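# Stack one keg upright and centred on another

## Task

Set one keg standing upright on top of the other keg, centred on it, so that the stack stays put without any robot supporting it; then open the gripper and withdraw the arm from the kegs.

## Robot and tools

Robots: six identical i2rt Big YAM arms named arm1 to arm6. Each has six revolute joints, a two-finger gripper and a wrist camera. A fixed room camera, cam_high, also watches the scene. Reach is about 1.0 m from the joint1 axis. Bases (scene frame, metres; heading in degrees counter-clockwise from +x): arm1 (+0.42, +0.46, +0.76) heading -98; arm2 (+0.01, +0.47, +0.65) heading -83; arm3 (-0.44, +0.52, +0.67) heading -99; arm4 (-0.59, -0.23, +0.67) heading +59; arm5 (+0.02, -0.46, +0.73) heading +77; arm6 (+0.46, -0.52, +0.70) heading +103. So arm1-3 stand on the +y side looking toward -y, arm4-6 on the -y side looking roughly toward +y.

Frame: one shared scene frame with its origin on the floor and +z up. "hand" means the point halfway between the fingertips; its z axis runs along the fingers and its y axis is the opening direction.

execute_actions(actions, cameras): actions is a list holding a single action object, or empty to just read state and images. The action is keyed by arm name; each arm gets {"joints": {...}}. Inside, every value is an absolute target for that joint, never an offset: joint1_rad..joint6_rad in radians, gripper_m in metres (fingertip gap). Ranges and done-tolerances: joint1_rad -2.879..2.879 (±0.045), turns the whole arm about its base, positive counter-clockwise seen from above, 0 = the base heading; joint2_rad 0..3.141 (±0.14), shoulder, 0 = upper arm pointing back near level, increasing lifts it up then forward; joint3_rad 0..3.019 (±0.09), elbow, 0 = folded, increasing unfolds; joint4_rad -1.692..1.57 (±0.055), wrist pitch, positive tips fingers up; joint5_rad -1.57..1.57 (±0.03), sideways wrist swing, positive toward the arm's right; joint6_rad -2.094..2.094 (±0.035), hand roll, positive clockwise viewed from behind; gripper_m 0..0.093 (±0.003). Grip force tops out near 50-62 N per pad. Several arms may be commanded in the same action; they start together and finish independently. Each action is capped at 15 s. Omitted joints or arms are not released: they may keep driving at an earlier target. Any unknown key or out-of-range number rejects the whole call and nothing moves. cameras: list of names (arm1_cam_wrist..arm6_cam_wrist, cam_high, or "all"); omitted/null/["all"] gives every camera, [] gives none. The "pictures" line lists image order. Wrist cameras are 616x616 fisheye; cam_high is 504x504.

wait(seconds): 0 to 10 s, no new command, returns state and images.
zoom_image(camera, region): region is [x0, y0, x1, y1] pixels of that camera's most recent full image, origin top-left, at most 504x504.
read_manual(section): only licence texts; moves nothing.
finished_scene(scene): integer 1 or 2; closes that scene irreversibly and reports success, then gives the next scene's task. There are two scenes. After resuming from a summary, first send an empty execute_actions to learn the current scene.

Reading results: joint_positions give measured angles. joint_status per joint: "off_target" = stopped short and may still be pushing; "contact_stop" or "time_out" = old target dropped and the joint holds where it stopped, except a timed-out joint that keeps a target (at most 0.375, 0.375, 0.113, 0.225, 0.075, 0.3 rad away for joints 1-6) and keeps pushing, moving on if freed. "joint command not followed" (with a "cause:" line) means a safety check blocked that arm's joint targets, typically to avoid self or arm-arm collision; the gripper part still runs, and blocked joints show "not_followed" and may be retried on later actions. on_its_own lists what the call did not command; "held at" is the held target, not the position. A target very near the current reading may produce no motion. To relieve a pushing joint, command its reported position.

Cautions: the arms do not stop on touch and can push hard. A firm squeeze between two robots ends the run as failed; strong collisions may too. The anti-collision check can be late and ignores fingers, gripper housings and wrist cameras, and nothing reports robot-robot contact. Paths between postures can swing wide because joints move at different speeds. Sustained load or pushing heats motors: a MOTOR HOT line appears from 85 °C; at 100 °C the arm goes limp and falls (OVER-TEMPERATURE FAULT, joints marked "limit_stop_at_motor_heat"; resend targets after cooling). Heat partly carries to the next scene. Robots keep their last command while you think, and occasional disturbances may nudge loose objects. Avoid dropping, slamming or knocking kegs over. Before finishing, make sure the top keg rests centred and upright on its own, open the gripper and pull the arm away.

Each tool is called after "Call:" as name(argument=value, ...), one argument or row to a line, values as JSON.

## Session

Call:
execute_actions(
  actions=[],
)

Scene clock: 0.00 s.
Motor temperatures (°C, as the motors report them): arm1=[28 28 28 25 28 25] | arm2=[29 26 29 26 26 28] | arm3=[27 27 25 26 25 28] | arm4=[29 28 28 27 30 26] | arm5=[28 28 28 28 27 27] | arm6=[25 27 28 27 29 27]
arm1.joint_positions: joint1_rad=+0.359 joint2_rad=+0.581 joint3_rad=+1.384 joint4_rad=-1.331 joint5_rad=+0.089 joint6_rad=-0.416 gripper_m=+0.094
arm1.joint_status: not commanded
arm1.hand: x=+0.4533 y=+0.2428 z=+1.3099 quat_wxyz=(-0.286, -0.409, -0.763, +0.410) (m; scene frame)
arm2.joint_positions: joint1_rad=-0.251 joint2_rad=+0.631 joint3_rad=+1.454 joint4_rad=-1.469 joint5_rad=-0.154 joint6_rad=+0.295 gripper_m=+0.095
arm2.joint_status: not commanded
arm2.hand: x=+0.0080 y=+0.2617 z=+1.1941 quat_wxyz=(-0.387, -0.730, -0.511, +0.237) (m; scene frame)
arm3.joint_positions: joint1_rad=+0.158 joint2_rad=+0.590 joint3_rad=+1.464 joint4_rad=-1.242 joint5_rad=+0.185 joint6_rad=+0.494 gripper_m=+0.095
arm3.joint_status: not commanded
arm3.hand: x=-0.4725 y=+0.3033 z=+1.2759 quat_wxyz=(-0.444, -0.732, -0.375, +0.356) (m; scene frame)
arm4.joint_positions: joint1_rad=-0.405 joint2_rad=+0.532 joint3_rad=+1.330 joint4_rad=-1.417 joint5_rad=-0.040 joint6_rad=-0.491 gripper_m=+0.094
arm4.joint_status: not commanded
arm4.hand: x=-0.4342 y=-0.1165 z=+1.1792 quat_wxyz=(-0.460, +0.473, -0.750, -0.050) (m; scene frame)
arm5.joint_positions: joint1_rad=+0.310 joint2_rad=+0.600 joint3_rad=+1.455 joint4_rad=-1.187 joint5_rad=+0.258 joint6_rad=+0.099 gripper_m=+0.094
arm5.joint_status: not commanded
arm5.hand: x=+0.0397 y=-0.2333 z=+1.3361 quat_wxyz=(-0.450, +0.516, -0.624, -0.376) (m; scene frame)
arm6.joint_positions: joint1_rad=-0.095 joint2_rad=+0.540 joint3_rad=+1.341 joint4_rad=-1.527 joint5_rad=-0.212 joint6_rad=+0.487 gripper_m=+0.095
arm6.joint_status: not commanded
arm6.hand: x=+0.4040 y=-0.3400 z=+1.1953 quat_wxyz=(-0.097, +0.551, -0.725, -0.402) (m; scene frame)
pictures: arm1_cam_wrist, arm2_cam_wrist, arm3_cam_wrist, arm4_cam_wrist, arm5_cam_wrist, arm6_cam_wrist, cam_high
Images, in order (width x height): arm1_cam_wrist 616x616, arm2_cam_wrist 616x616, arm3_cam_wrist 616x616, arm4_cam_wrist 616x616, arm5_cam_wrist 616x616, arm6_cam_wrist 616x616, cam_high 504x504.

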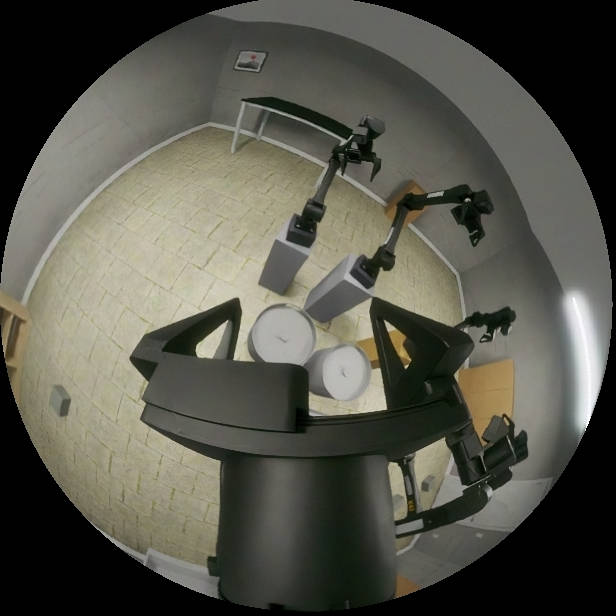

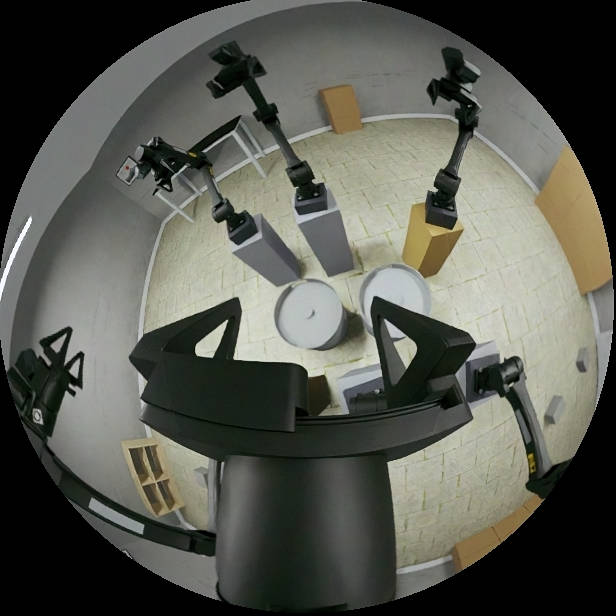

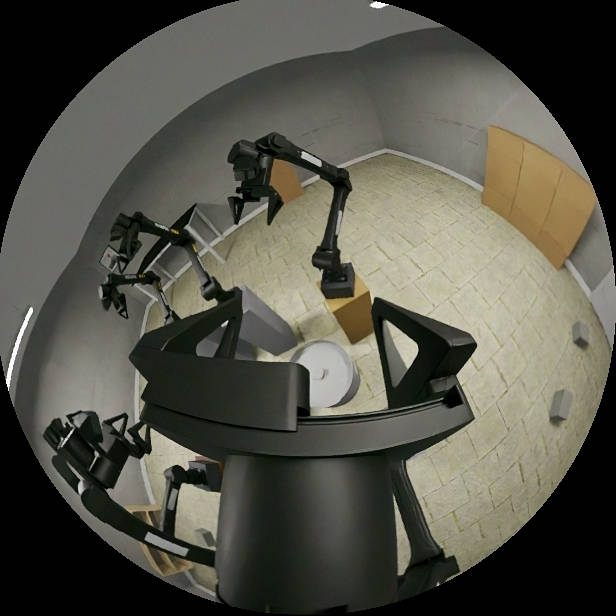

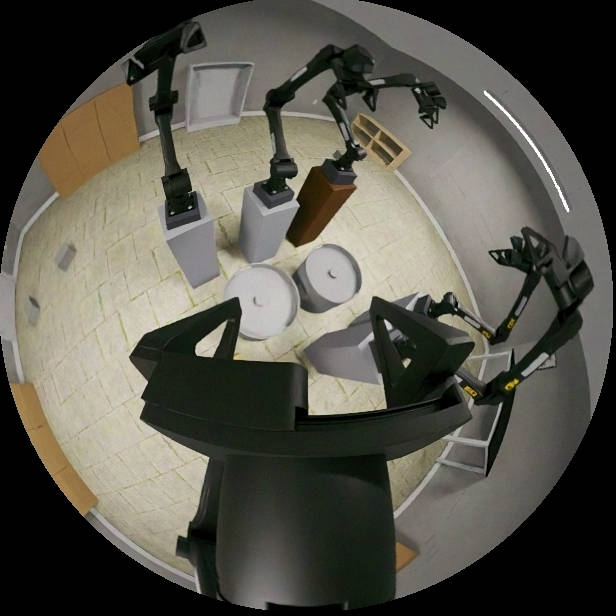

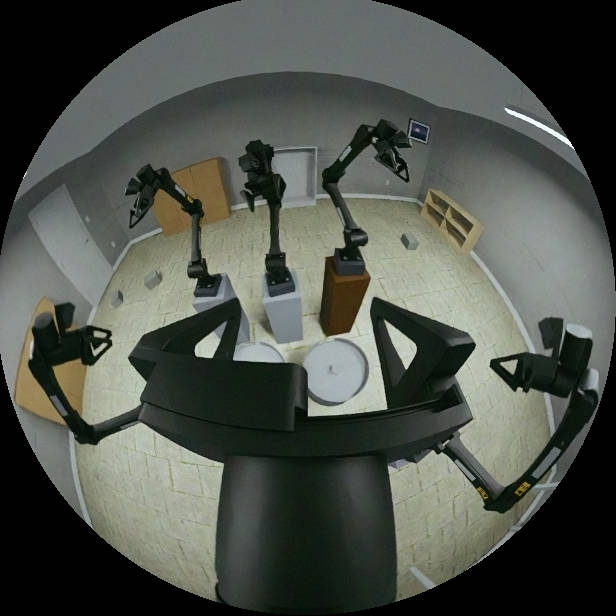

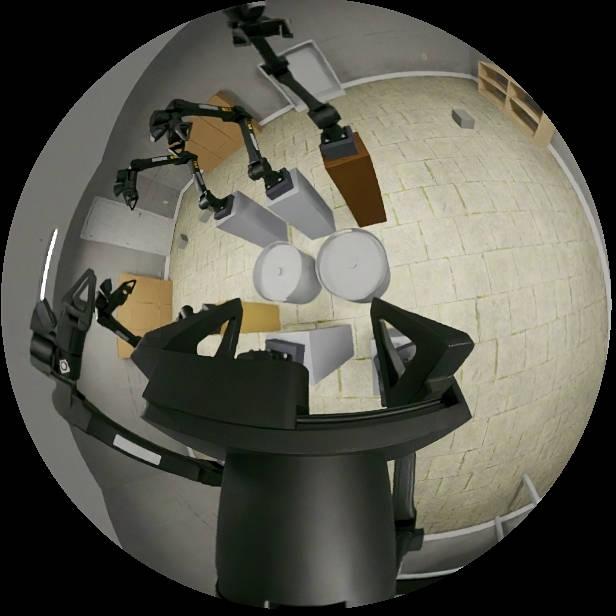

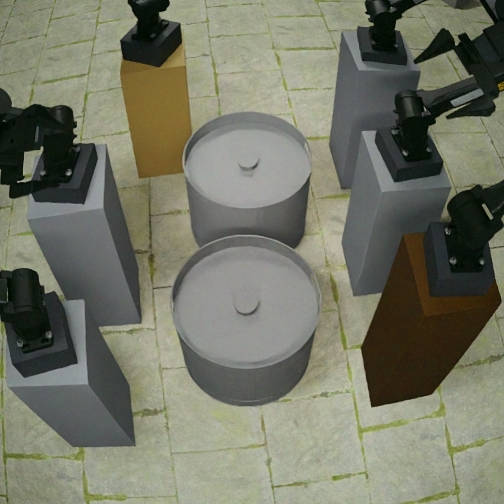

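Call:
zoom_image(
  camera="cam_high",
  region=[150, 90, 350, 420],
)

Call:
zoom_image(
  camera="arm4_cam_wrist",
  region=[200, 220, 380, 360],
)

Call:
zoom_image(
  camera="arm6_cam_wrist",
  region=[230, 200, 410, 330],
)

Region (150, 90, 350, 420) of cam_high's 504x504 image, scaled by 1.527, with more detail than that image has; it fills the left 305 columns of this view, and the rest is white.

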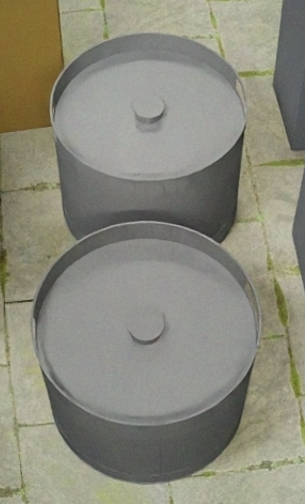

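Region (200, 220, 380, 360) of arm4_cam_wrist's 616x616 image, scaled by 2.800, with more detail than that image has.

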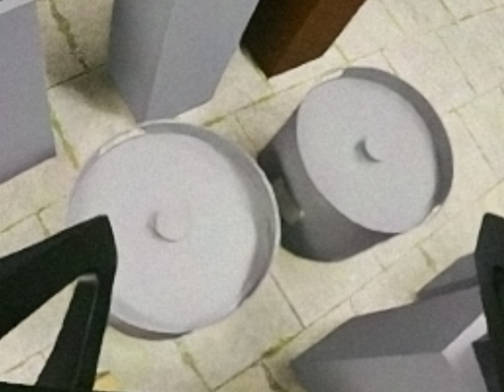

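Region (230, 200, 410, 330) of arm6_cam_wrist's 616x616 image, scaled by 2.800, with more detail than that image has.

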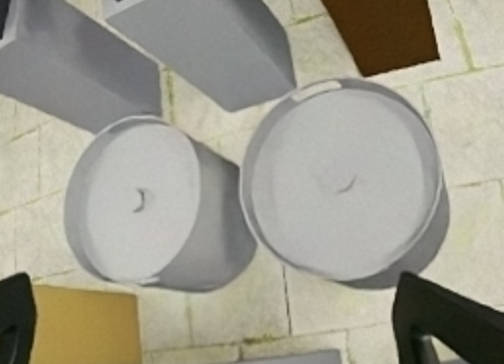

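Call:
execute_actions(
  actions=[
    {"arm1":{"joints":{"joint1_rad":0.058,"joint2_rad":1.4,"joint3_rad":0.908,"joint4_rad":-0.9,"joint5_rad":0,"joint6_rad":-0.52}},"arm2":{"joints":{"joint1_rad":0.23,"joint2_rad":1.3,"joint3_rad":0.582,"joint4_rad":-0.8,"joint5_rad":0,"joint6_rad":1.49}},"arm4":{"joints":{"joint1_rad":-0.79,"joint2_rad":1.5,"joint3_rad":1.3,"joint4_rad":-1.2,"joint5_rad":0,"joint6_rad":-1.77}},"arm5":{"joints":{"joint1_rad":-0.55,"joint2_rad":1.4,"joint3_rad":0.916,"joint4_rad":-0.9,"joint5_rad":0,"joint6_rad":0.36}},"arm3":{"joints":{"joint1_rad":-1.2}},"arm6":{"joints":{"joint1_rad":-1.5}}},
  ],
  cameras=[],
)

Call:
execute_actions(
  actions=[
    {"arm1":{"joints":{"joint2_rad":2.45,"joint4_rad":-0.029}},"arm2":{"joints":{"joint2_rad":2.077,"joint4_rad":-0.076}},"arm4":{"joints":{"joint2_rad":2.477,"joint3_rad":1.642,"joint4_rad":-0.736}},"arm5":{"joints":{"joint2_rad":2.367,"joint4_rad":-0.12}}},
  ],
  cameras=["arm1_cam_wrist","arm2_cam_wrist","arm4_cam_wrist","arm5_cam_wrist","cam_high"],
)

Scene clock: 55.83 s.
Motor temperatures (°C, as the motors report them): arm1=[28 28 34 25 28 25] | arm2=[29 26 34 26 26 28] | arm3=[27 27 30 27 25 28] | arm4=[29 28 33 27 30 26] | arm5=[28 28 33 28 27 27] | arm6=[25 27 32 27 29 27]
arm1.joint_positions: joint1_rad=+0.059 joint2_rad=+1.377 joint3_rad=+0.888 joint4_rad=-0.921 joint5_rad=+0.002 joint6_rad=-0.512 gripper_m=+0.094
arm1.joint_status: all done
arm1.hand: x=+0.3882 y=+0.0692 z=+0.8567 quat_wxyz=(-0.037, -0.537, -0.840, +0.072) (m; scene frame)
arm2.joint_positions: joint1_rad=+0.230 joint2_rad=+1.321 joint3_rad=+0.588 joint4_rad=-0.815 joint5_rad=-0.001 joint6_rad=+1.475 gripper_m=+0.095
arm2.joint_status: all done
arm2.hand: x=+0.1068 y=+0.2038 z=+0.6651 quat_wxyz=(-0.014, -0.975, -0.221, -0.001) (m; scene frame)
arm3.joint_positions: joint1_rad=-1.194 joint2_rad=+0.590 joint3_rad=+1.464 joint4_rad=-1.242 joint5_rad=+0.186 joint6_rad=+0.494 gripper_m=+0.095
arm3.joint_status: all done
arm3.hand: x=-0.6582 y=+0.5052 z=+1.2761 quat_wxyz=(-0.124, -0.805, +0.166, +0.555) (m; scene frame)
arm4.joint_positions: joint1_rad=-0.789 joint2_rad=+1.516 joint3_rad=+1.291 joint4_rad=-1.206 joint5_rad=-0.003 joint6_rad=-1.753 gripper_m=+0.094
arm4.joint_status: all done
arm4.hand: x=-0.1277 y=-0.1224 z=+0.8514 quat_wxyz=(-0.057, +0.835, -0.545, +0.045) (m; scene frame)
arm5.joint_positions: joint1_rad=-0.553 joint2_rad=+1.382 joint3_rad=+0.895 joint4_rad=-0.903 joint5_rad=+0.002 joint6_rad=+0.350 gripper_m=+0.094
arm5.joint_status: all done
arm5.hand: x=+0.2984 y=-0.1751 z=+0.8219 quat_wxyz=(-0.079, +0.221, -0.971, -0.048) (m; scene frame)
arm6.joint_positions: joint1_rad=-1.494 joint2_rad=+0.540 joint3_rad=+1.341 joint4_rad=-1.527 joint5_rad=-0.213 joint6_rad=+0.487 gripper_m=+0.095
arm6.joint_status: all done
arm6.hand: x=+0.6223 y=-0.4265 z=+1.1958 quat_wxyz=(-0.338, -0.041, -0.909, -0.239) (m; scene frame)
pictures: none
No camera images: the call's "cameras" was empty. Leave "cameras" out to get every camera's image.

Scene clock: 58.00 s.
Motor temperatures (°C, as the motors report them): arm1=[28 29 34 25 28 25] | arm2=[29 27 34 26 26 28] | arm3=[27 27 30 27 25 28] | arm4=[29 29 33 27 30 26] | arm5=[28 28 32 28 27 27] | arm6=[25 27 32 27 29 27]
arm1.joint_positions: joint1_rad=+0.059 joint2_rad=+2.454 joint3_rad=+0.904 joint4_rad=-0.047 joint5_rad=+0.002 joint6_rad=-0.513 gripper_m=+0.094
arm1.joint_status: all done
arm1.hand: x=+0.3903 y=+0.1019 z=+0.4542 quat_wxyz=(+0.007, -0.539, -0.843, -0.010) (m; scene frame)
arm2.joint_positions: joint1_rad=+0.230 joint2_rad=+2.069 joint3_rad=+0.588 joint4_rad=-0.091 joint5_rad=-0.001 joint6_rad=+1.475 gripper_m=+0.095
arm2.joint_status: all done
arm2.hand: x=+0.1113 y=+0.1903 z=+0.4569 quat_wxyz=(-0.003, -0.975, -0.221, +0.000) (m; scene frame)
arm3.joint_positions: joint1_rad=-1.194 joint2_rad=+0.590 joint3_rad=+1.464 joint4_rad=-1.242 joint5_rad=+0.186 joint6_rad=+0.494 gripper_m=+0.095
arm3.joint_status: not commanded
arm3.hand: x=-0.6582 y=+0.5052 z=+1.2761 quat_wxyz=(-0.124, -0.805, +0.166, +0.555) (m; scene frame)
arm4.joint_positions: joint1_rad=-0.789 joint2_rad=+2.484 joint3_rad=+1.619 joint4_rad=-0.743 joint5_rad=-0.003 joint6_rad=-1.755 gripper_m=+0.094
arm4.joint_status: all done
arm4.hand: x=-0.0041 y=-0.0888 z=+0.4398 quat_wxyz=(+0.007, +0.838, -0.545, -0.016) (m; scene frame)
arm5.joint_positions: joint1_rad=-0.553 joint2_rad=+2.353 joint3_rad=+0.905 joint4_rad=-0.131 joint5_rad=+0.002 joint6_rad=+0.350 gripper_m=+0.094
arm5.joint_status: all done
arm5.hand: x=+0.2888 y=-0.1864 z=+0.4537 quat_wxyz=(-0.001, +0.222, -0.975, +0.002) (m; scene frame)
arm6.joint_positions: joint1_rad=-1.494 joint2_rad=+0.540 joint3_rad=+1.341 joint4_rad=-1.527 joint5_rad=-0.213 joint6_rad=+0.487 gripper_m=+0.095
arm6.joint_status: not commanded
arm6.hand: x=+0.6223 y=-0.4265 z=+1.1958 quat_wxyz=(-0.338, -0.041, -0.909, -0.239) (m; scene frame)
pictures: arm1_cam_wrist, arm2_cam_wrist, arm4_cam_wrist, arm5_cam_wrist, cam_high
joint command not followed: on one or more control steps a check withheld the commanded joint targets of the arm1 arm, and it was not sent them on those steps.
cause: the commanded joint targets would bring a part of the robot too close to another arm (this arm's wrist (the part past joint 4) and the other arm's wrist (the part past joint 4)); next, command targets that bring no part of the robot closer to that arm.
Images, in order (width x height): arm1_cam_wrist 616x616, arm2_cam_wrist 616x616, arm4_cam_wrist 616x616, arm5_cam_wrist 616x616, cam_high 504x504.

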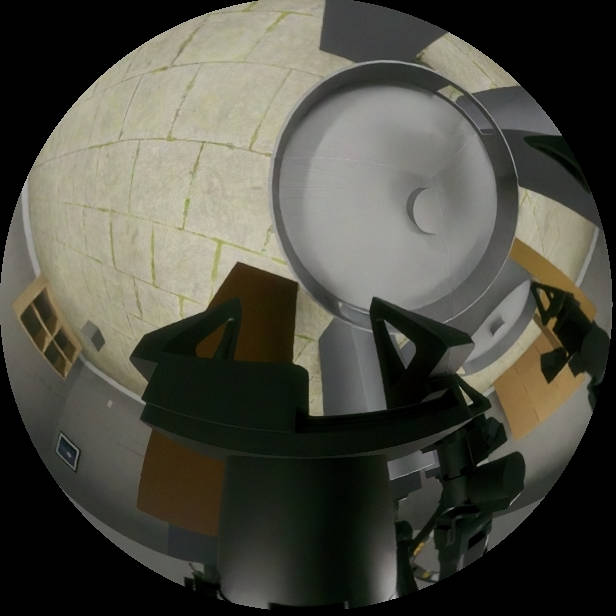

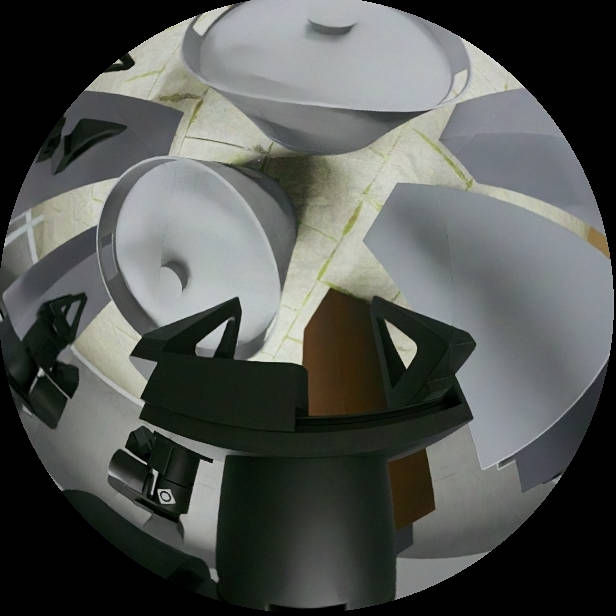

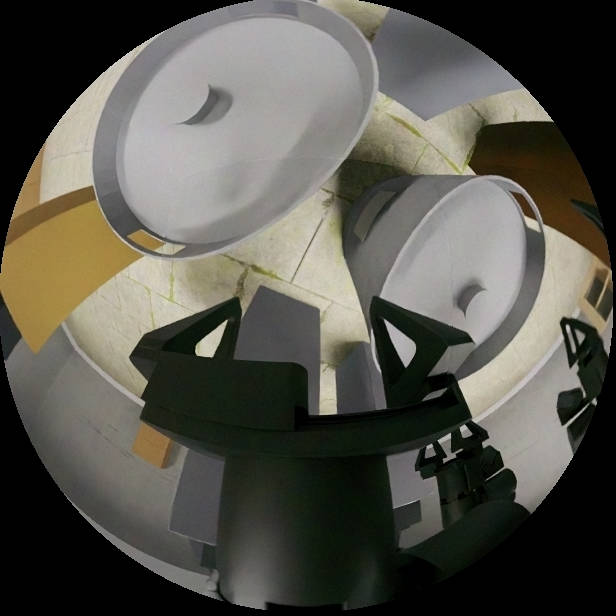

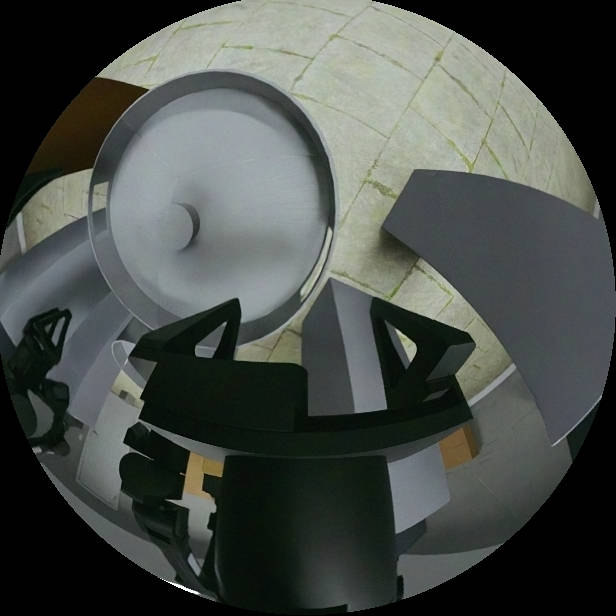

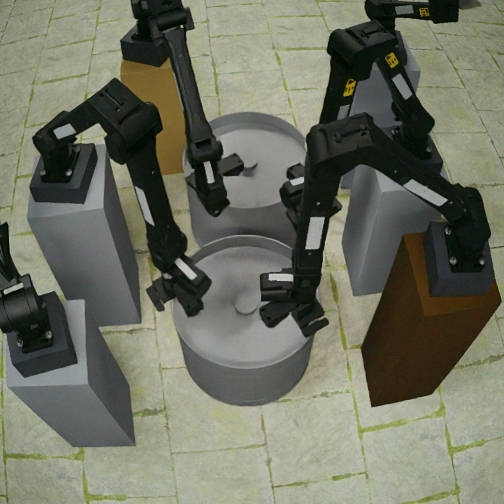

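Call:
execute_actions(
  actions=[
    {"arm1":{"joints":{"joint1_rad":0.196,"joint2_rad":2.595,"joint3_rad":1.056,"joint4_rad":-0.01,"joint6_rad":-0.38}},"arm2":{"joints":{"joint1_rad":0.298,"joint2_rad":2.264,"joint3_rad":0.787,"joint4_rad":-0.08,"joint6_rad":1.38}},"arm4":{"joints":{"joint1_rad":-0.829,"joint2_rad":2.725,"joint3_rad":2.07,"joint4_rad":-0.88,"joint6_rad":-1.82}},"arm5":{"joints":{"joint1_rad":-0.662,"joint2_rad":2.545,"joint3_rad":1.212,"joint4_rad":-0.224,"joint6_rad":0.07}}},
  ],
  cameras=["arm1_cam_wrist","arm2_cam_wrist","arm4_cam_wrist","arm5_cam_wrist"],
)

Scene clock: 81.60 s.
Motor temperatures (°C, as the motors report them): arm1=[28 30 30 25 28 25] | arm2=[29 27 31 26 26 28] | arm3=[27 27 31 27 25 28] | arm4=[29 33 33 27 30 26] | arm5=[28 29 30 28 27 27] | arm6=[25 27 33 27 29 27]
arm1.joint_positions: joint1_rad=+0.203 joint2_rad=+2.566 joint3_rad=+1.058 joint4_rad=-0.022 joint5_rad=+0.001 joint6_rad=-0.387 gripper_m=+0.094
arm1.joint_status: all done
arm1.hand: x=+0.4451 y=+0.0503 z=+0.4161 quat_wxyz=(-0.011, -0.531, -0.847, +0.018) (m; scene frame)
arm2.joint_positions: joint1_rad=+0.294 joint2_rad=+2.258 joint3_rad=+0.783 joint4_rad=-0.091 joint5_rad=-0.001 joint6_rad=+1.395 gripper_m=+0.095
arm2.joint_status: all done
arm2.hand: x=+0.1518 y=+0.1457 z=+0.4069 quat_wxyz=(-0.006, -0.957, -0.291, +0.000) (m; scene frame)
arm3.joint_positions: joint1_rad=-1.194 joint2_rad=+0.590 joint3_rad=+1.464 joint4_rad=-1.242 joint5_rad=+0.186 joint6_rad=+0.494 gripper_m=+0.095
arm3.joint_status: not commanded
arm3.hand: x=-0.6582 y=+0.5052 z=+1.2761 quat_wxyz=(-0.124, -0.805, +0.166, +0.555) (m; scene frame)
arm4.joint_positions: joint1_rad=-0.832 joint2_rad=+2.748 joint3_rad=+1.955 joint4_rad=-0.915 joint5_rad=+0.001 joint6_rad=-1.800 gripper_m=+0.094
arm4.joint_status: joint3_rad time_out (moved +0.336 of +0.451); the others done
arm4.on_its_own: joint3_rad reads +1.955 and still pushes toward +2.067 since a time_out
arm4.hand: x=+0.0313 y=-0.1079 z=+0.3653 quat_wxyz=(+0.043, +0.837, -0.543, -0.051) (m; scene frame)
arm5.joint_positions: joint1_rad=-0.668 joint2_rad=+2.535 joint3_rad=+1.208 joint4_rad=-0.215 joint5_rad=+0.002 joint6_rad=+0.080 gripper_m=+0.094
arm5.joint_status: all done
arm5.hand: x=+0.3874 y=-0.1624 z=+0.4021 quat_wxyz=(-0.017, +0.297, -0.955, -0.005) (m; scene frame)
arm6.joint_positions: joint1_rad=-1.494 joint2_rad=+0.540 joint3_rad=+1.341 joint4_rad=-1.527 joint5_rad=-0.213 joint6_rad=+0.487 gripper_m=+0.095
arm6.joint_status: not commanded
arm6.hand: x=+0.6223 y=-0.4265 z=+1.1958 quat_wxyz=(-0.338, -0.041, -0.909, -0.239) (m; scene frame)
pictures: arm1_cam_wrist, arm2_cam_wrist, arm4_cam_wrist, arm5_cam_wrist
Images, in order (width x height): arm1_cam_wrist 616x616, arm2_cam_wrist 616x616, arm4_cam_wrist 616x616, arm5_cam_wrist 616x616.

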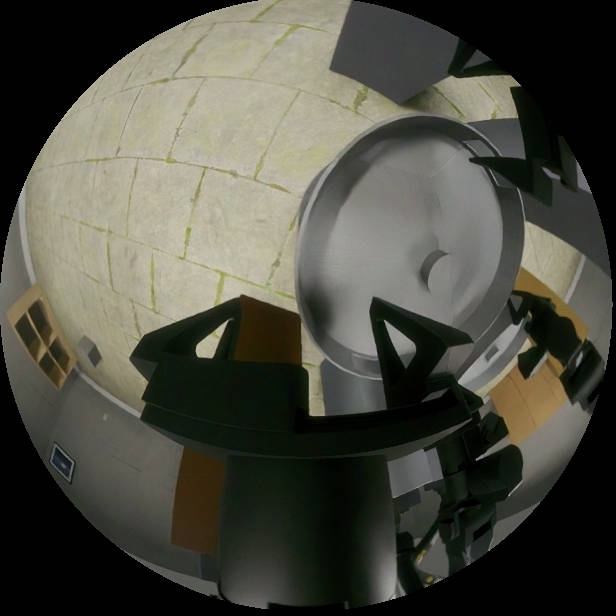

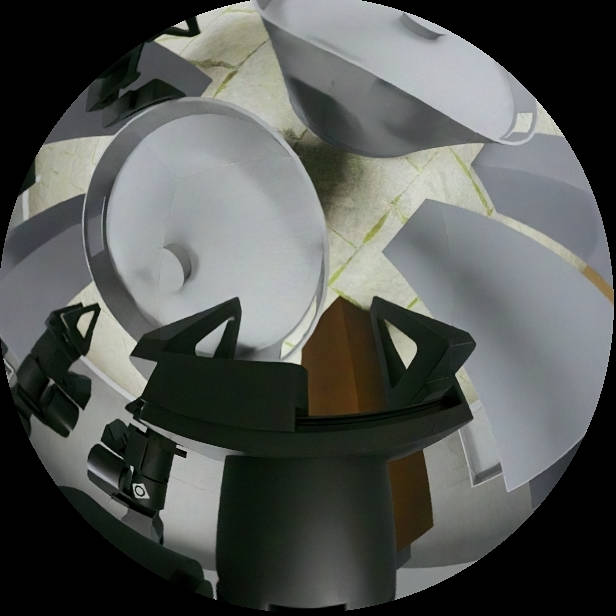

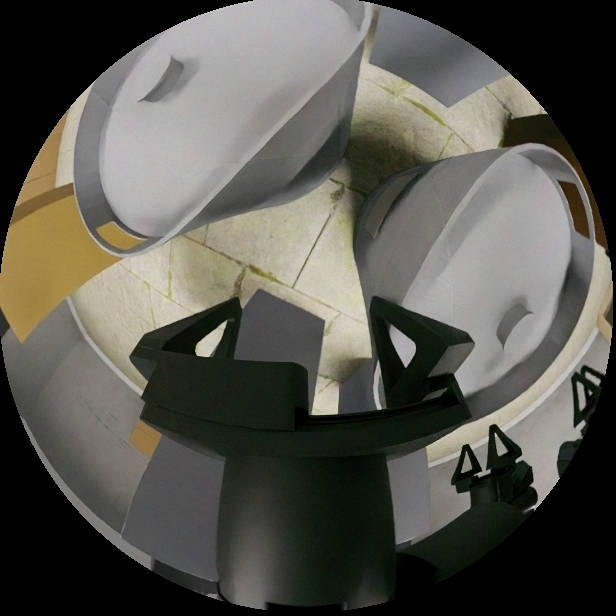

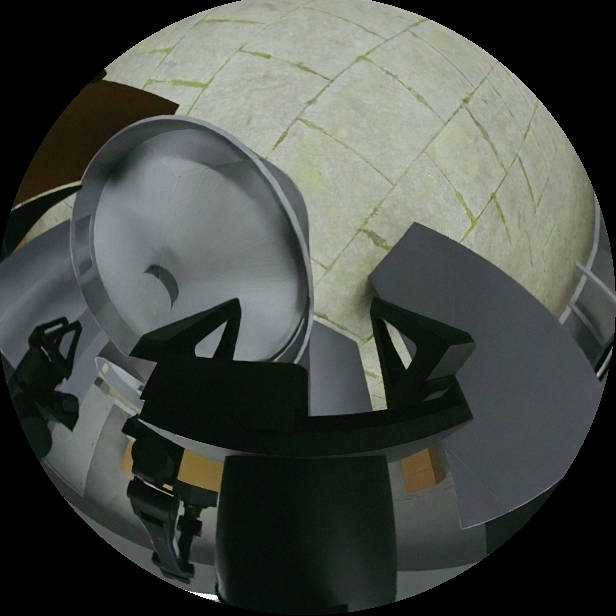

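Call:
execute_actions(
  actions=[
    {"arm4":{"joints":{"joint2_rad":2.6,"joint3_rad":1.96}}},
  ],
  cameras=[],
)

Call:
execute_actions(
  actions=[
    {"arm4":{"joints":{"joint2_rad":2.66,"joint3_rad":2.07}},"arm1":{"joints":{"joint2_rad":2.62,"joint3_rad":1.05}},"arm5":{"joints":{"joint3_rad":1.195,"joint4_rad":-0.245}}},
  ],
  cameras=["arm1_cam_wrist","arm4_cam_wrist","arm5_cam_wrist","cam_high"],
)

Scene clock: 87.00 s.
Motor temperatures (°C, as the motors report them): arm1=[28 30 30 25 28 25] | arm2=[29 27 31 26 26 28] | arm3=[27 27 31 27 25 28] | arm4=[29 33 35 27 30 26] | arm5=[28 30 30 28 27 27] | arm6=[25 27 33 27 29 27]
arm1.joint_positions: joint1_rad=+0.203 joint2_rad=+2.566 joint3_rad=+1.058 joint4_rad=-0.022 joint5_rad=+0.001 joint6_rad=-0.387 gripper_m=+0.094
arm1.joint_status: not commanded
arm1.hand: x=+0.4451 y=+0.0503 z=+0.4161 quat_wxyz=(-0.011, -0.531, -0.847, +0.018) (m; scene frame)
arm2.joint_positions: joint1_rad=+0.294 joint2_rad=+2.258 joint3_rad=+0.783 joint4_rad=-0.091 joint5_rad=-0.001 joint6_rad=+1.395 gripper_m=+0.095
arm2.joint_status: not commanded
arm2.hand: x=+0.1518 y=+0.1457 z=+0.4069 quat_wxyz=(-0.006, -0.957, -0.291, +0.000) (m; scene frame)
arm3.joint_positions: joint1_rad=-1.194 joint2_rad=+0.590 joint3_rad=+1.464 joint4_rad=-1.242 joint5_rad=+0.186 joint6_rad=+0.494 gripper_m=+0.095
arm3.joint_status: not commanded
arm3.hand: x=-0.6582 y=+0.5052 z=+1.2761 quat_wxyz=(-0.124, -0.805, +0.166, +0.555) (m; scene frame)
arm4.joint_positions: joint1_rad=-0.831 joint2_rad=+2.594 joint3_rad=+1.933 joint4_rad=-0.886 joint5_rad=+0.002 joint6_rad=-1.804 gripper_m=+0.094
arm4.joint_status: all done
arm4.hand: x=+0.0860 y=-0.0982 z=+0.4578 quat_wxyz=(-0.013, +0.840, -0.543, +0.007) (m; scene frame)
arm5.joint_positions: joint1_rad=-0.668 joint2_rad=+2.535 joint3_rad=+1.208 joint4_rad=-0.215 joint5_rad=+0.002 joint6_rad=+0.080 gripper_m=+0.094
arm5.joint_status: not commanded
arm5.hand: x=+0.3874 y=-0.1624 z=+0.4021 quat_wxyz=(-0.017, +0.297, -0.955, -0.005) (m; scene frame)
arm6.joint_positions: joint1_rad=-1.494 joint2_rad=+0.540 joint3_rad=+1.341 joint4_rad=-1.527 joint5_rad=-0.213 joint6_rad=+0.487 gripper_m=+0.095
arm6.joint_status: not commanded
arm6.hand: x=+0.6223 y=-0.4265 z=+1.1958 quat_wxyz=(-0.338, -0.041, -0.909, -0.239) (m; scene frame)
pictures: none
No camera images: the call's "cameras" was empty. Leave "cameras" out to get every camera's image.

Scene clock: 87.97 s.
Motor temperatures (°C, as the motors report them): arm1=[28 30 30 25 28 25] | arm2=[29 27 31 26 26 28] | arm3=[27 27 31 27 25 28] | arm4=[29 33 35 27 30 26] | arm5=[28 30 30 28 27 27] | arm6=[25 27 33 27 29 27]
arm1.joint_positions: joint1_rad=+0.203 joint2_rad=+2.588 joint3_rad=+1.053 joint4_rad=-0.022 joint5_rad=+0.001 joint6_rad=-0.387 gripper_m=+0.094
arm1.joint_status: all done
arm1.hand: x=+0.4443 y=+0.0634 z=+0.4077 quat_wxyz=(-0.003, -0.531, -0.847, +0.007) (m; scene frame)
arm2.joint_positions: joint1_rad=+0.294 joint2_rad=+2.258 joint3_rad=+0.783 joint4_rad=-0.091 joint5_rad=-0.001 joint6_rad=+1.395 gripper_m=+0.095
arm2.joint_status: not commanded
arm2.hand: x=+0.1518 y=+0.1457 z=+0.4069 quat_wxyz=(-0.006, -0.957, -0.291, +0.000) (m; scene frame)
arm3.joint_positions: joint1_rad=-1.194 joint2_rad=+0.590 joint3_rad=+1.464 joint4_rad=-1.242 joint5_rad=+0.186 joint6_rad=+0.494 gripper_m=+0.095
arm3.joint_status: not commanded
arm3.hand: x=-0.6582 y=+0.5052 z=+1.2761 quat_wxyz=(-0.124, -0.805, +0.166, +0.555) (m; scene frame)
arm4.joint_positions: joint1_rad=-0.831 joint2_rad=+2.661 joint3_rad=+2.018 joint4_rad=-0.886 joint5_rad=+0.002 joint6_rad=-1.804 gripper_m=+0.094
arm4.joint_status: all done
arm4.hand: x=+0.1028 y=-0.0947 z=+0.4391 quat_wxyz=(-0.019, +0.840, -0.543, +0.013) (m; scene frame)
arm5.joint_positions: joint1_rad=-0.668 joint2_rad=+2.535 joint3_rad=+1.200 joint4_rad=-0.236 joint5_rad=+0.002 joint6_rad=+0.080 gripper_m=+0.094
arm5.joint_status: all done
arm5.hand: x=+0.3796 y=-0.1688 z=+0.4013 quat_wxyz=(-0.004, +0.297, -0.955, +0.001) (m; scene frame)
arm6.joint_positions: joint1_rad=-1.494 joint2_rad=+0.540 joint3_rad=+1.341 joint4_rad=-1.527 joint5_rad=-0.213 joint6_rad=+0.487 gripper_m=+0.095
arm6.joint_status: not commanded
arm6.hand: x=+0.6223 y=-0.4265 z=+1.1958 quat_wxyz=(-0.338, -0.041, -0.909, -0.239) (m; scene frame)
pictures: arm1_cam_wrist, arm4_cam_wrist, arm5_cam_wrist, cam_high
Images, in order (width x height): arm1_cam_wrist 616x616, arm4_cam_wrist 616x616, arm5_cam_wrist 616x616, cam_high 504x504.

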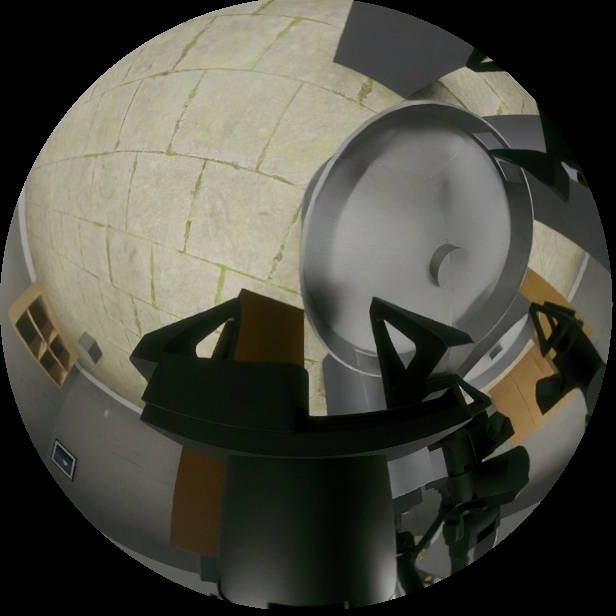

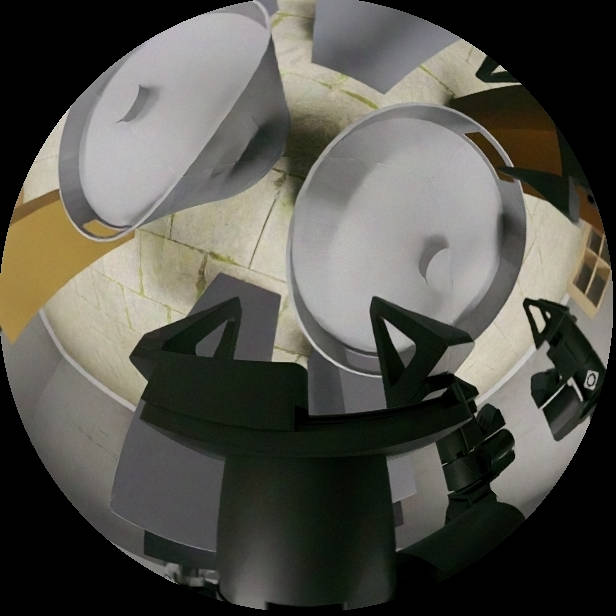

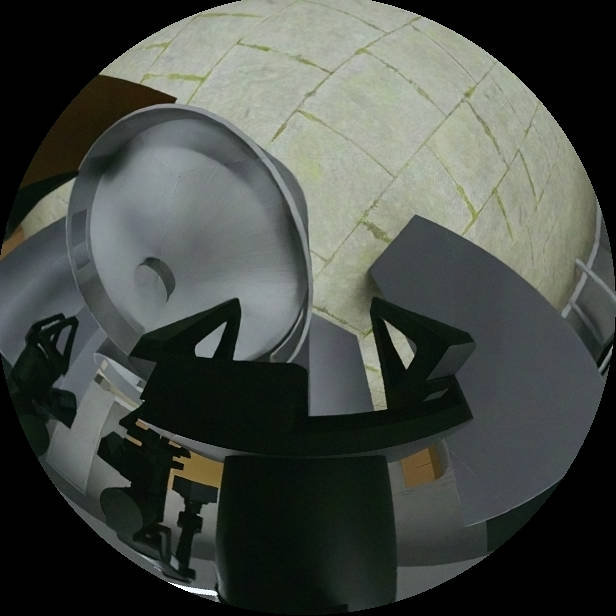

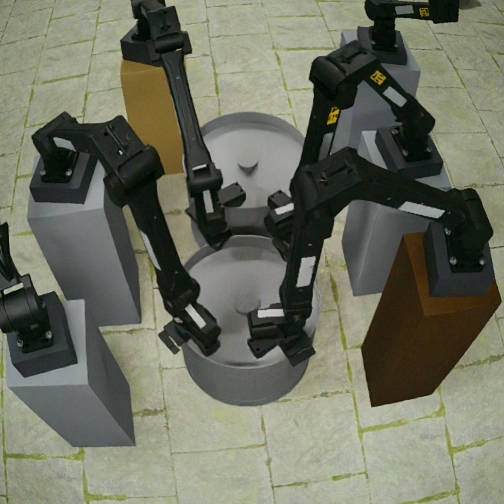

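Call:
execute_actions(
  actions=[
    {"arm1":{"joints":{"joint2_rad":2.755,"joint3_rad":1.146,"joint4_rad":0.027}},"arm2":{"joints":{"joint2_rad":2.427,"joint3_rad":0.853,"joint4_rad":0.012}},"arm4":{"joints":{"joint2_rad":2.835,"joint3_rad":2.175,"joint4_rad":-0.85}},"arm5":{"joints":{"joint2_rad":2.678,"joint3_rad":1.288,"joint4_rad":-0.18}}},
  ],
  cameras=["arm1_cam_wrist","arm2_cam_wrist","arm4_cam_wrist","arm5_cam_wrist"],
)

Scene clock: 93.67 s.
Motor temperatures (°C, as the motors report them): arm1=[28 30 30 25 28 25] | arm2=[29 28 30 26 26 28] | arm3=[27 27 31 27 25 28] | arm4=[29 34 35 27 30 26] | arm5=[28 30 30 28 27 27] | arm6=[25 27 33 27 29 27]
arm1.joint_positions: joint1_rad=+0.203 joint2_rad=+2.736 joint3_rad=+1.144 joint4_rad=+0.014 joint5_rad=+0.001 joint6_rad=-0.387 gripper_m=+0.094
arm1.joint_status: all done
arm1.hand: x=+0.4436 y=+0.0733 z=+0.3533 quat_wxyz=(+0.003, -0.531, -0.847, -0.001) (m; scene frame)
arm2.joint_positions: joint1_rad=+0.294 joint2_rad=+2.427 joint3_rad=+0.854 joint4_rad=+0.001 joint5_rad=-0.001 joint6_rad=+1.394 gripper_m=+0.095
arm2.joint_status: all done
arm2.hand: x=+0.1512 y=+0.1467 z=+0.3522 quat_wxyz=(-0.003, -0.957, -0.291, +0.000) (m; scene frame)
arm3.joint_positions: joint1_rad=-1.194 joint2_rad=+0.590 joint3_rad=+1.464 joint4_rad=-1.242 joint5_rad=+0.186 joint6_rad=+0.494 gripper_m=+0.095
arm3.joint_status: not commanded
arm3.hand: x=-0.6582 y=+0.5052 z=+1.2761 quat_wxyz=(-0.124, -0.805, +0.166, +0.555) (m; scene frame)
arm4.joint_positions: joint1_rad=-0.831 joint2_rad=+2.858 joint3_rad=+2.144 joint4_rad=-0.853 joint5_rad=+0.002 joint6_rad=-1.805 gripper_m=+0.094
arm4.joint_status: all done
arm4.hand: x=+0.0921 y=-0.0958 z=+0.3433 quat_wxyz=(-0.006, +0.840, -0.542, +0.000) (m; scene frame)
arm5.joint_positions: joint1_rad=-0.668 joint2_rad=+2.662 joint3_rad=+1.286 joint4_rad=-0.186 joint5_rad=+0.002 joint6_rad=+0.080 gripper_m=+0.094
arm5.joint_status: all done
arm5.hand: x=+0.3836 y=-0.1656 z=+0.3525 quat_wxyz=(-0.008, +0.297, -0.955, -0.001) (m; scene frame)
arm6.joint_positions: joint1_rad=-1.494 joint2_rad=+0.540 joint3_rad=+1.341 joint4_rad=-1.527 joint5_rad=-0.213 joint6_rad=+0.487 gripper_m=+0.095
arm6.joint_status: not commanded
arm6.hand: x=+0.6223 y=-0.4265 z=+1.1958 quat_wxyz=(-0.338, -0.041, -0.909, -0.239) (m; scene frame)
pictures: arm1_cam_wrist, arm2_cam_wrist, arm4_cam_wrist, arm5_cam_wrist
Images, in order (width x height): arm1_cam_wrist 616x616, arm2_cam_wrist 616x616, arm4_cam_wrist 616x616, arm5_cam_wrist 616x616.

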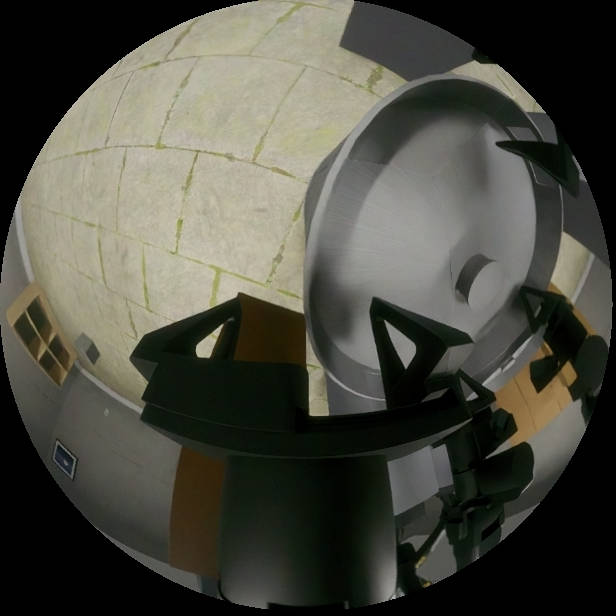

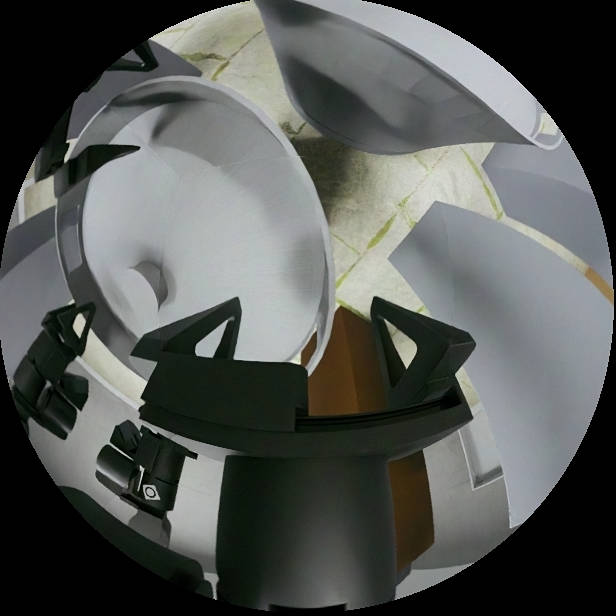

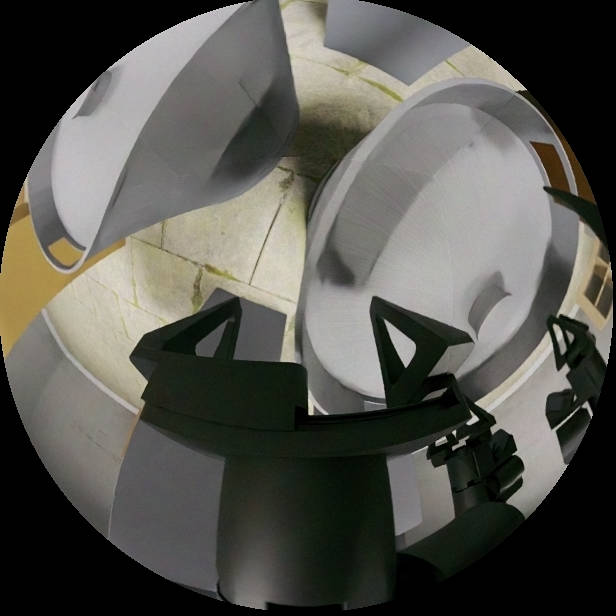

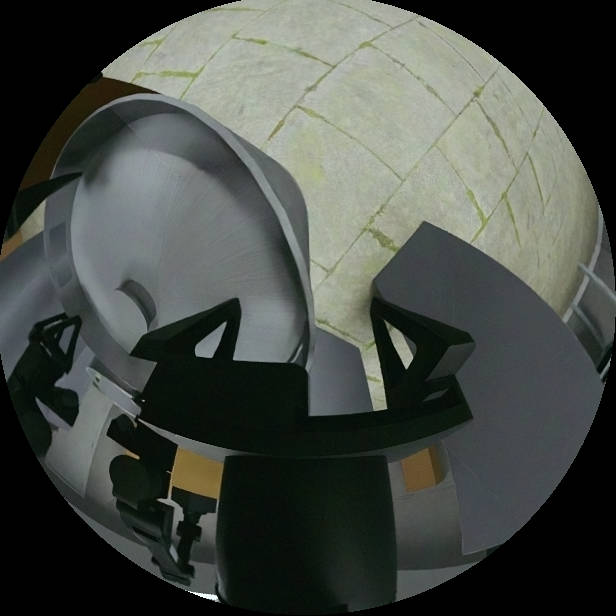

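Call:
execute_actions(
  actions=[
    {"arm1":{"joints":{"joint2_rad":2.845,"joint3_rad":1.224,"joint4_rad":0.045}},"arm2":{"joints":{"joint1_rad":0.285,"joint2_rad":2.53,"joint3_rad":0.875,"joint4_rad":0.093}},"arm4":{"joints":{"joint2_rad":2.905,"joint3_rad":2.225,"joint4_rad":-0.835}},"arm5":{"joints":{"joint2_rad":2.77,"joint3_rad":1.342,"joint4_rad":-0.15}}},
  ],
  cameras=["arm1_cam_wrist","arm2_cam_wrist","arm4_cam_wrist","arm5_cam_wrist"],
)

Scene clock: 101.57 s.
Motor temperatures (°C, as the motors report them): arm1=[28 30 30 25 28 25] | arm2=[29 28 30 26 26 28] | arm3=[27 27 31 27 25 28] | arm4=[29 35 35 27 30 26] | arm5=[28 30 30 28 27 27] | arm6=[25 27 33 27 29 27]
arm1.joint_positions: joint1_rad=+0.203 joint2_rad=+2.818 joint3_rad=+1.225 joint4_rad=+0.031 joint5_rad=+0.001 joint6_rad=-0.387 gripper_m=+0.094
arm1.joint_status: all done
arm1.hand: x=+0.4441 y=+0.0642 z=+0.3224 quat_wxyz=(-0.002, -0.531, -0.847, +0.005) (m; scene frame)
arm2.joint_positions: joint1_rad=+0.294 joint2_rad=+2.526 joint3_rad=+0.875 joint4_rad=+0.080 joint5_rad=-0.001 joint6_rad=+1.394 gripper_m=+0.095
arm2.joint_status: all done
arm2.hand: x=+0.1467 y=+0.1567 z=+0.3198 quat_wxyz=(-0.003, -0.957, -0.291, +0.000) (m; scene frame)
arm3.joint_positions: joint1_rad=-1.194 joint2_rad=+0.590 joint3_rad=+1.464 joint4_rad=-1.242 joint5_rad=+0.186 joint6_rad=+0.494 gripper_m=+0.095
arm3.joint_status: not commanded
arm3.hand: x=-0.6582 y=+0.5052 z=+1.2761 quat_wxyz=(-0.124, -0.805, +0.166, +0.555) (m; scene frame)
arm4.joint_positions: joint1_rad=-0.831 joint2_rad=+2.897 joint3_rad=+2.185 joint4_rad=-0.842 joint5_rad=+0.002 joint6_rad=-1.805 gripper_m=+0.094
arm4.joint_status: all done
arm4.hand: x=+0.0969 y=-0.0947 z=+0.3292 quat_wxyz=(-0.010, +0.840, -0.542, +0.004) (m; scene frame)
arm5.joint_positions: joint1_rad=-0.668 joint2_rad=+2.747 joint3_rad=+1.341 joint4_rad=-0.156 joint5_rad=+0.001 joint6_rad=+0.080 gripper_m=+0.094
arm5.joint_status: all done
arm5.hand: x=+0.3813 y=-0.1673 z=+0.3187 quat_wxyz=(-0.008, +0.297, -0.955, -0.002) (m; scene frame)
arm6.joint_positions: joint1_rad=-1.494 joint2_rad=+0.540 joint3_rad=+1.341 joint4_rad=-1.527 joint5_rad=-0.213 joint6_rad=+0.487 gripper_m=+0.095
arm6.joint_status: not commanded
arm6.hand: x=+0.6223 y=-0.4265 z=+1.1958 quat_wxyz=(-0.338, -0.041, -0.909, -0.239) (m; scene frame)
pictures: arm1_cam_wrist, arm2_cam_wrist, arm4_cam_wrist, arm5_cam_wrist
Images, in order (width x height): arm1_cam_wrist 616x616, arm2_cam_wrist 616x616, arm4_cam_wrist 616x616, arm5_cam_wrist 616x616.

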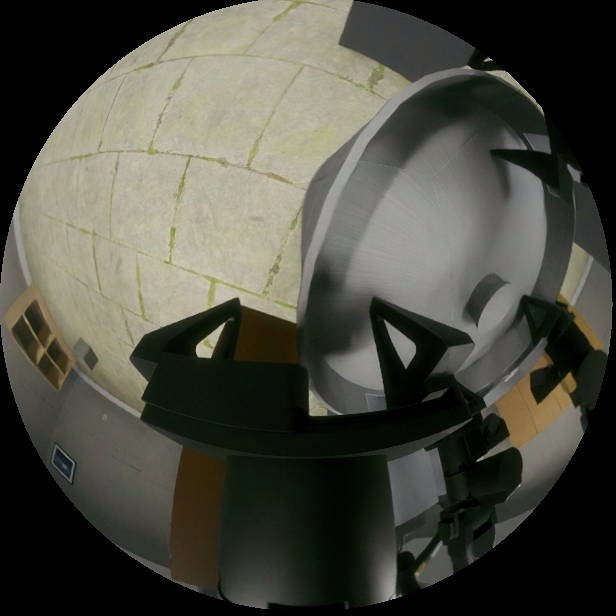

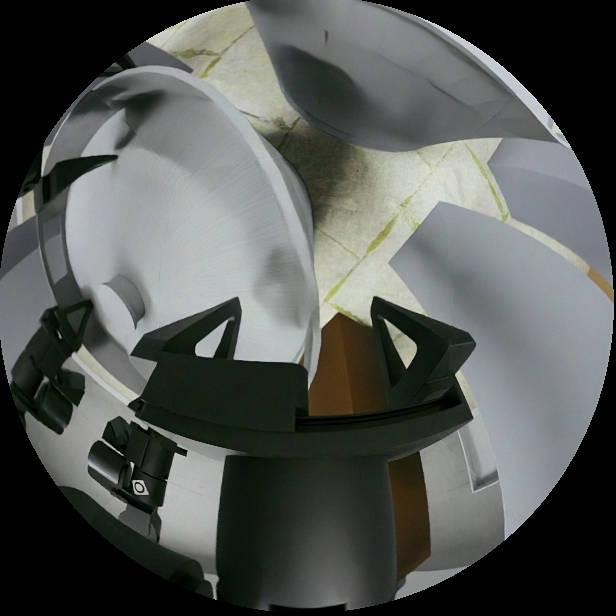

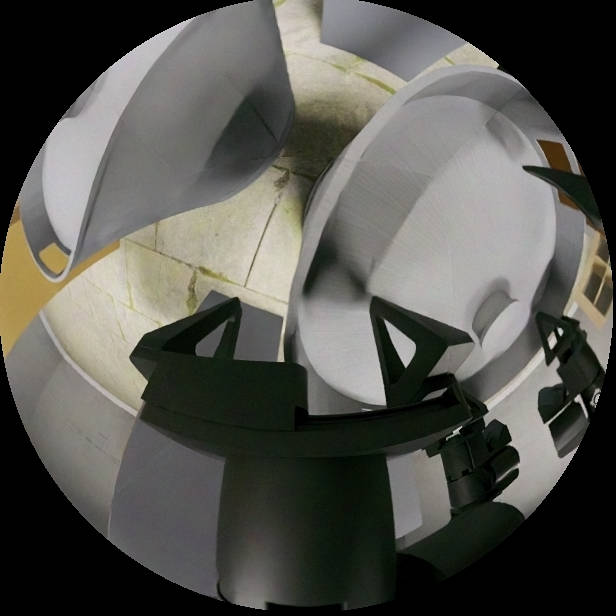

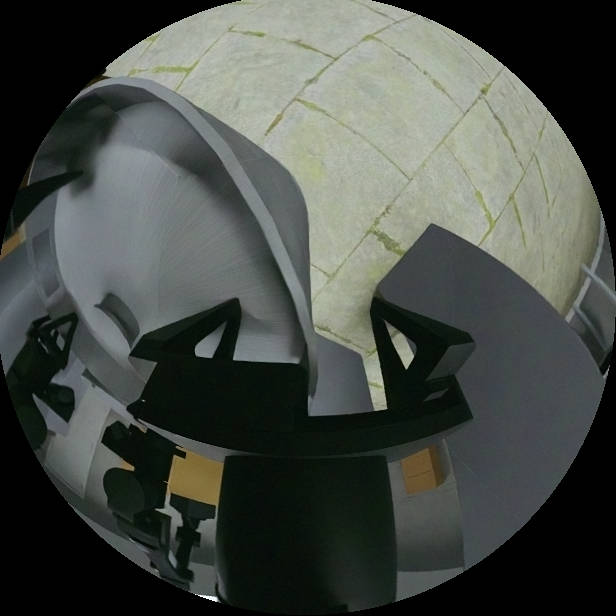

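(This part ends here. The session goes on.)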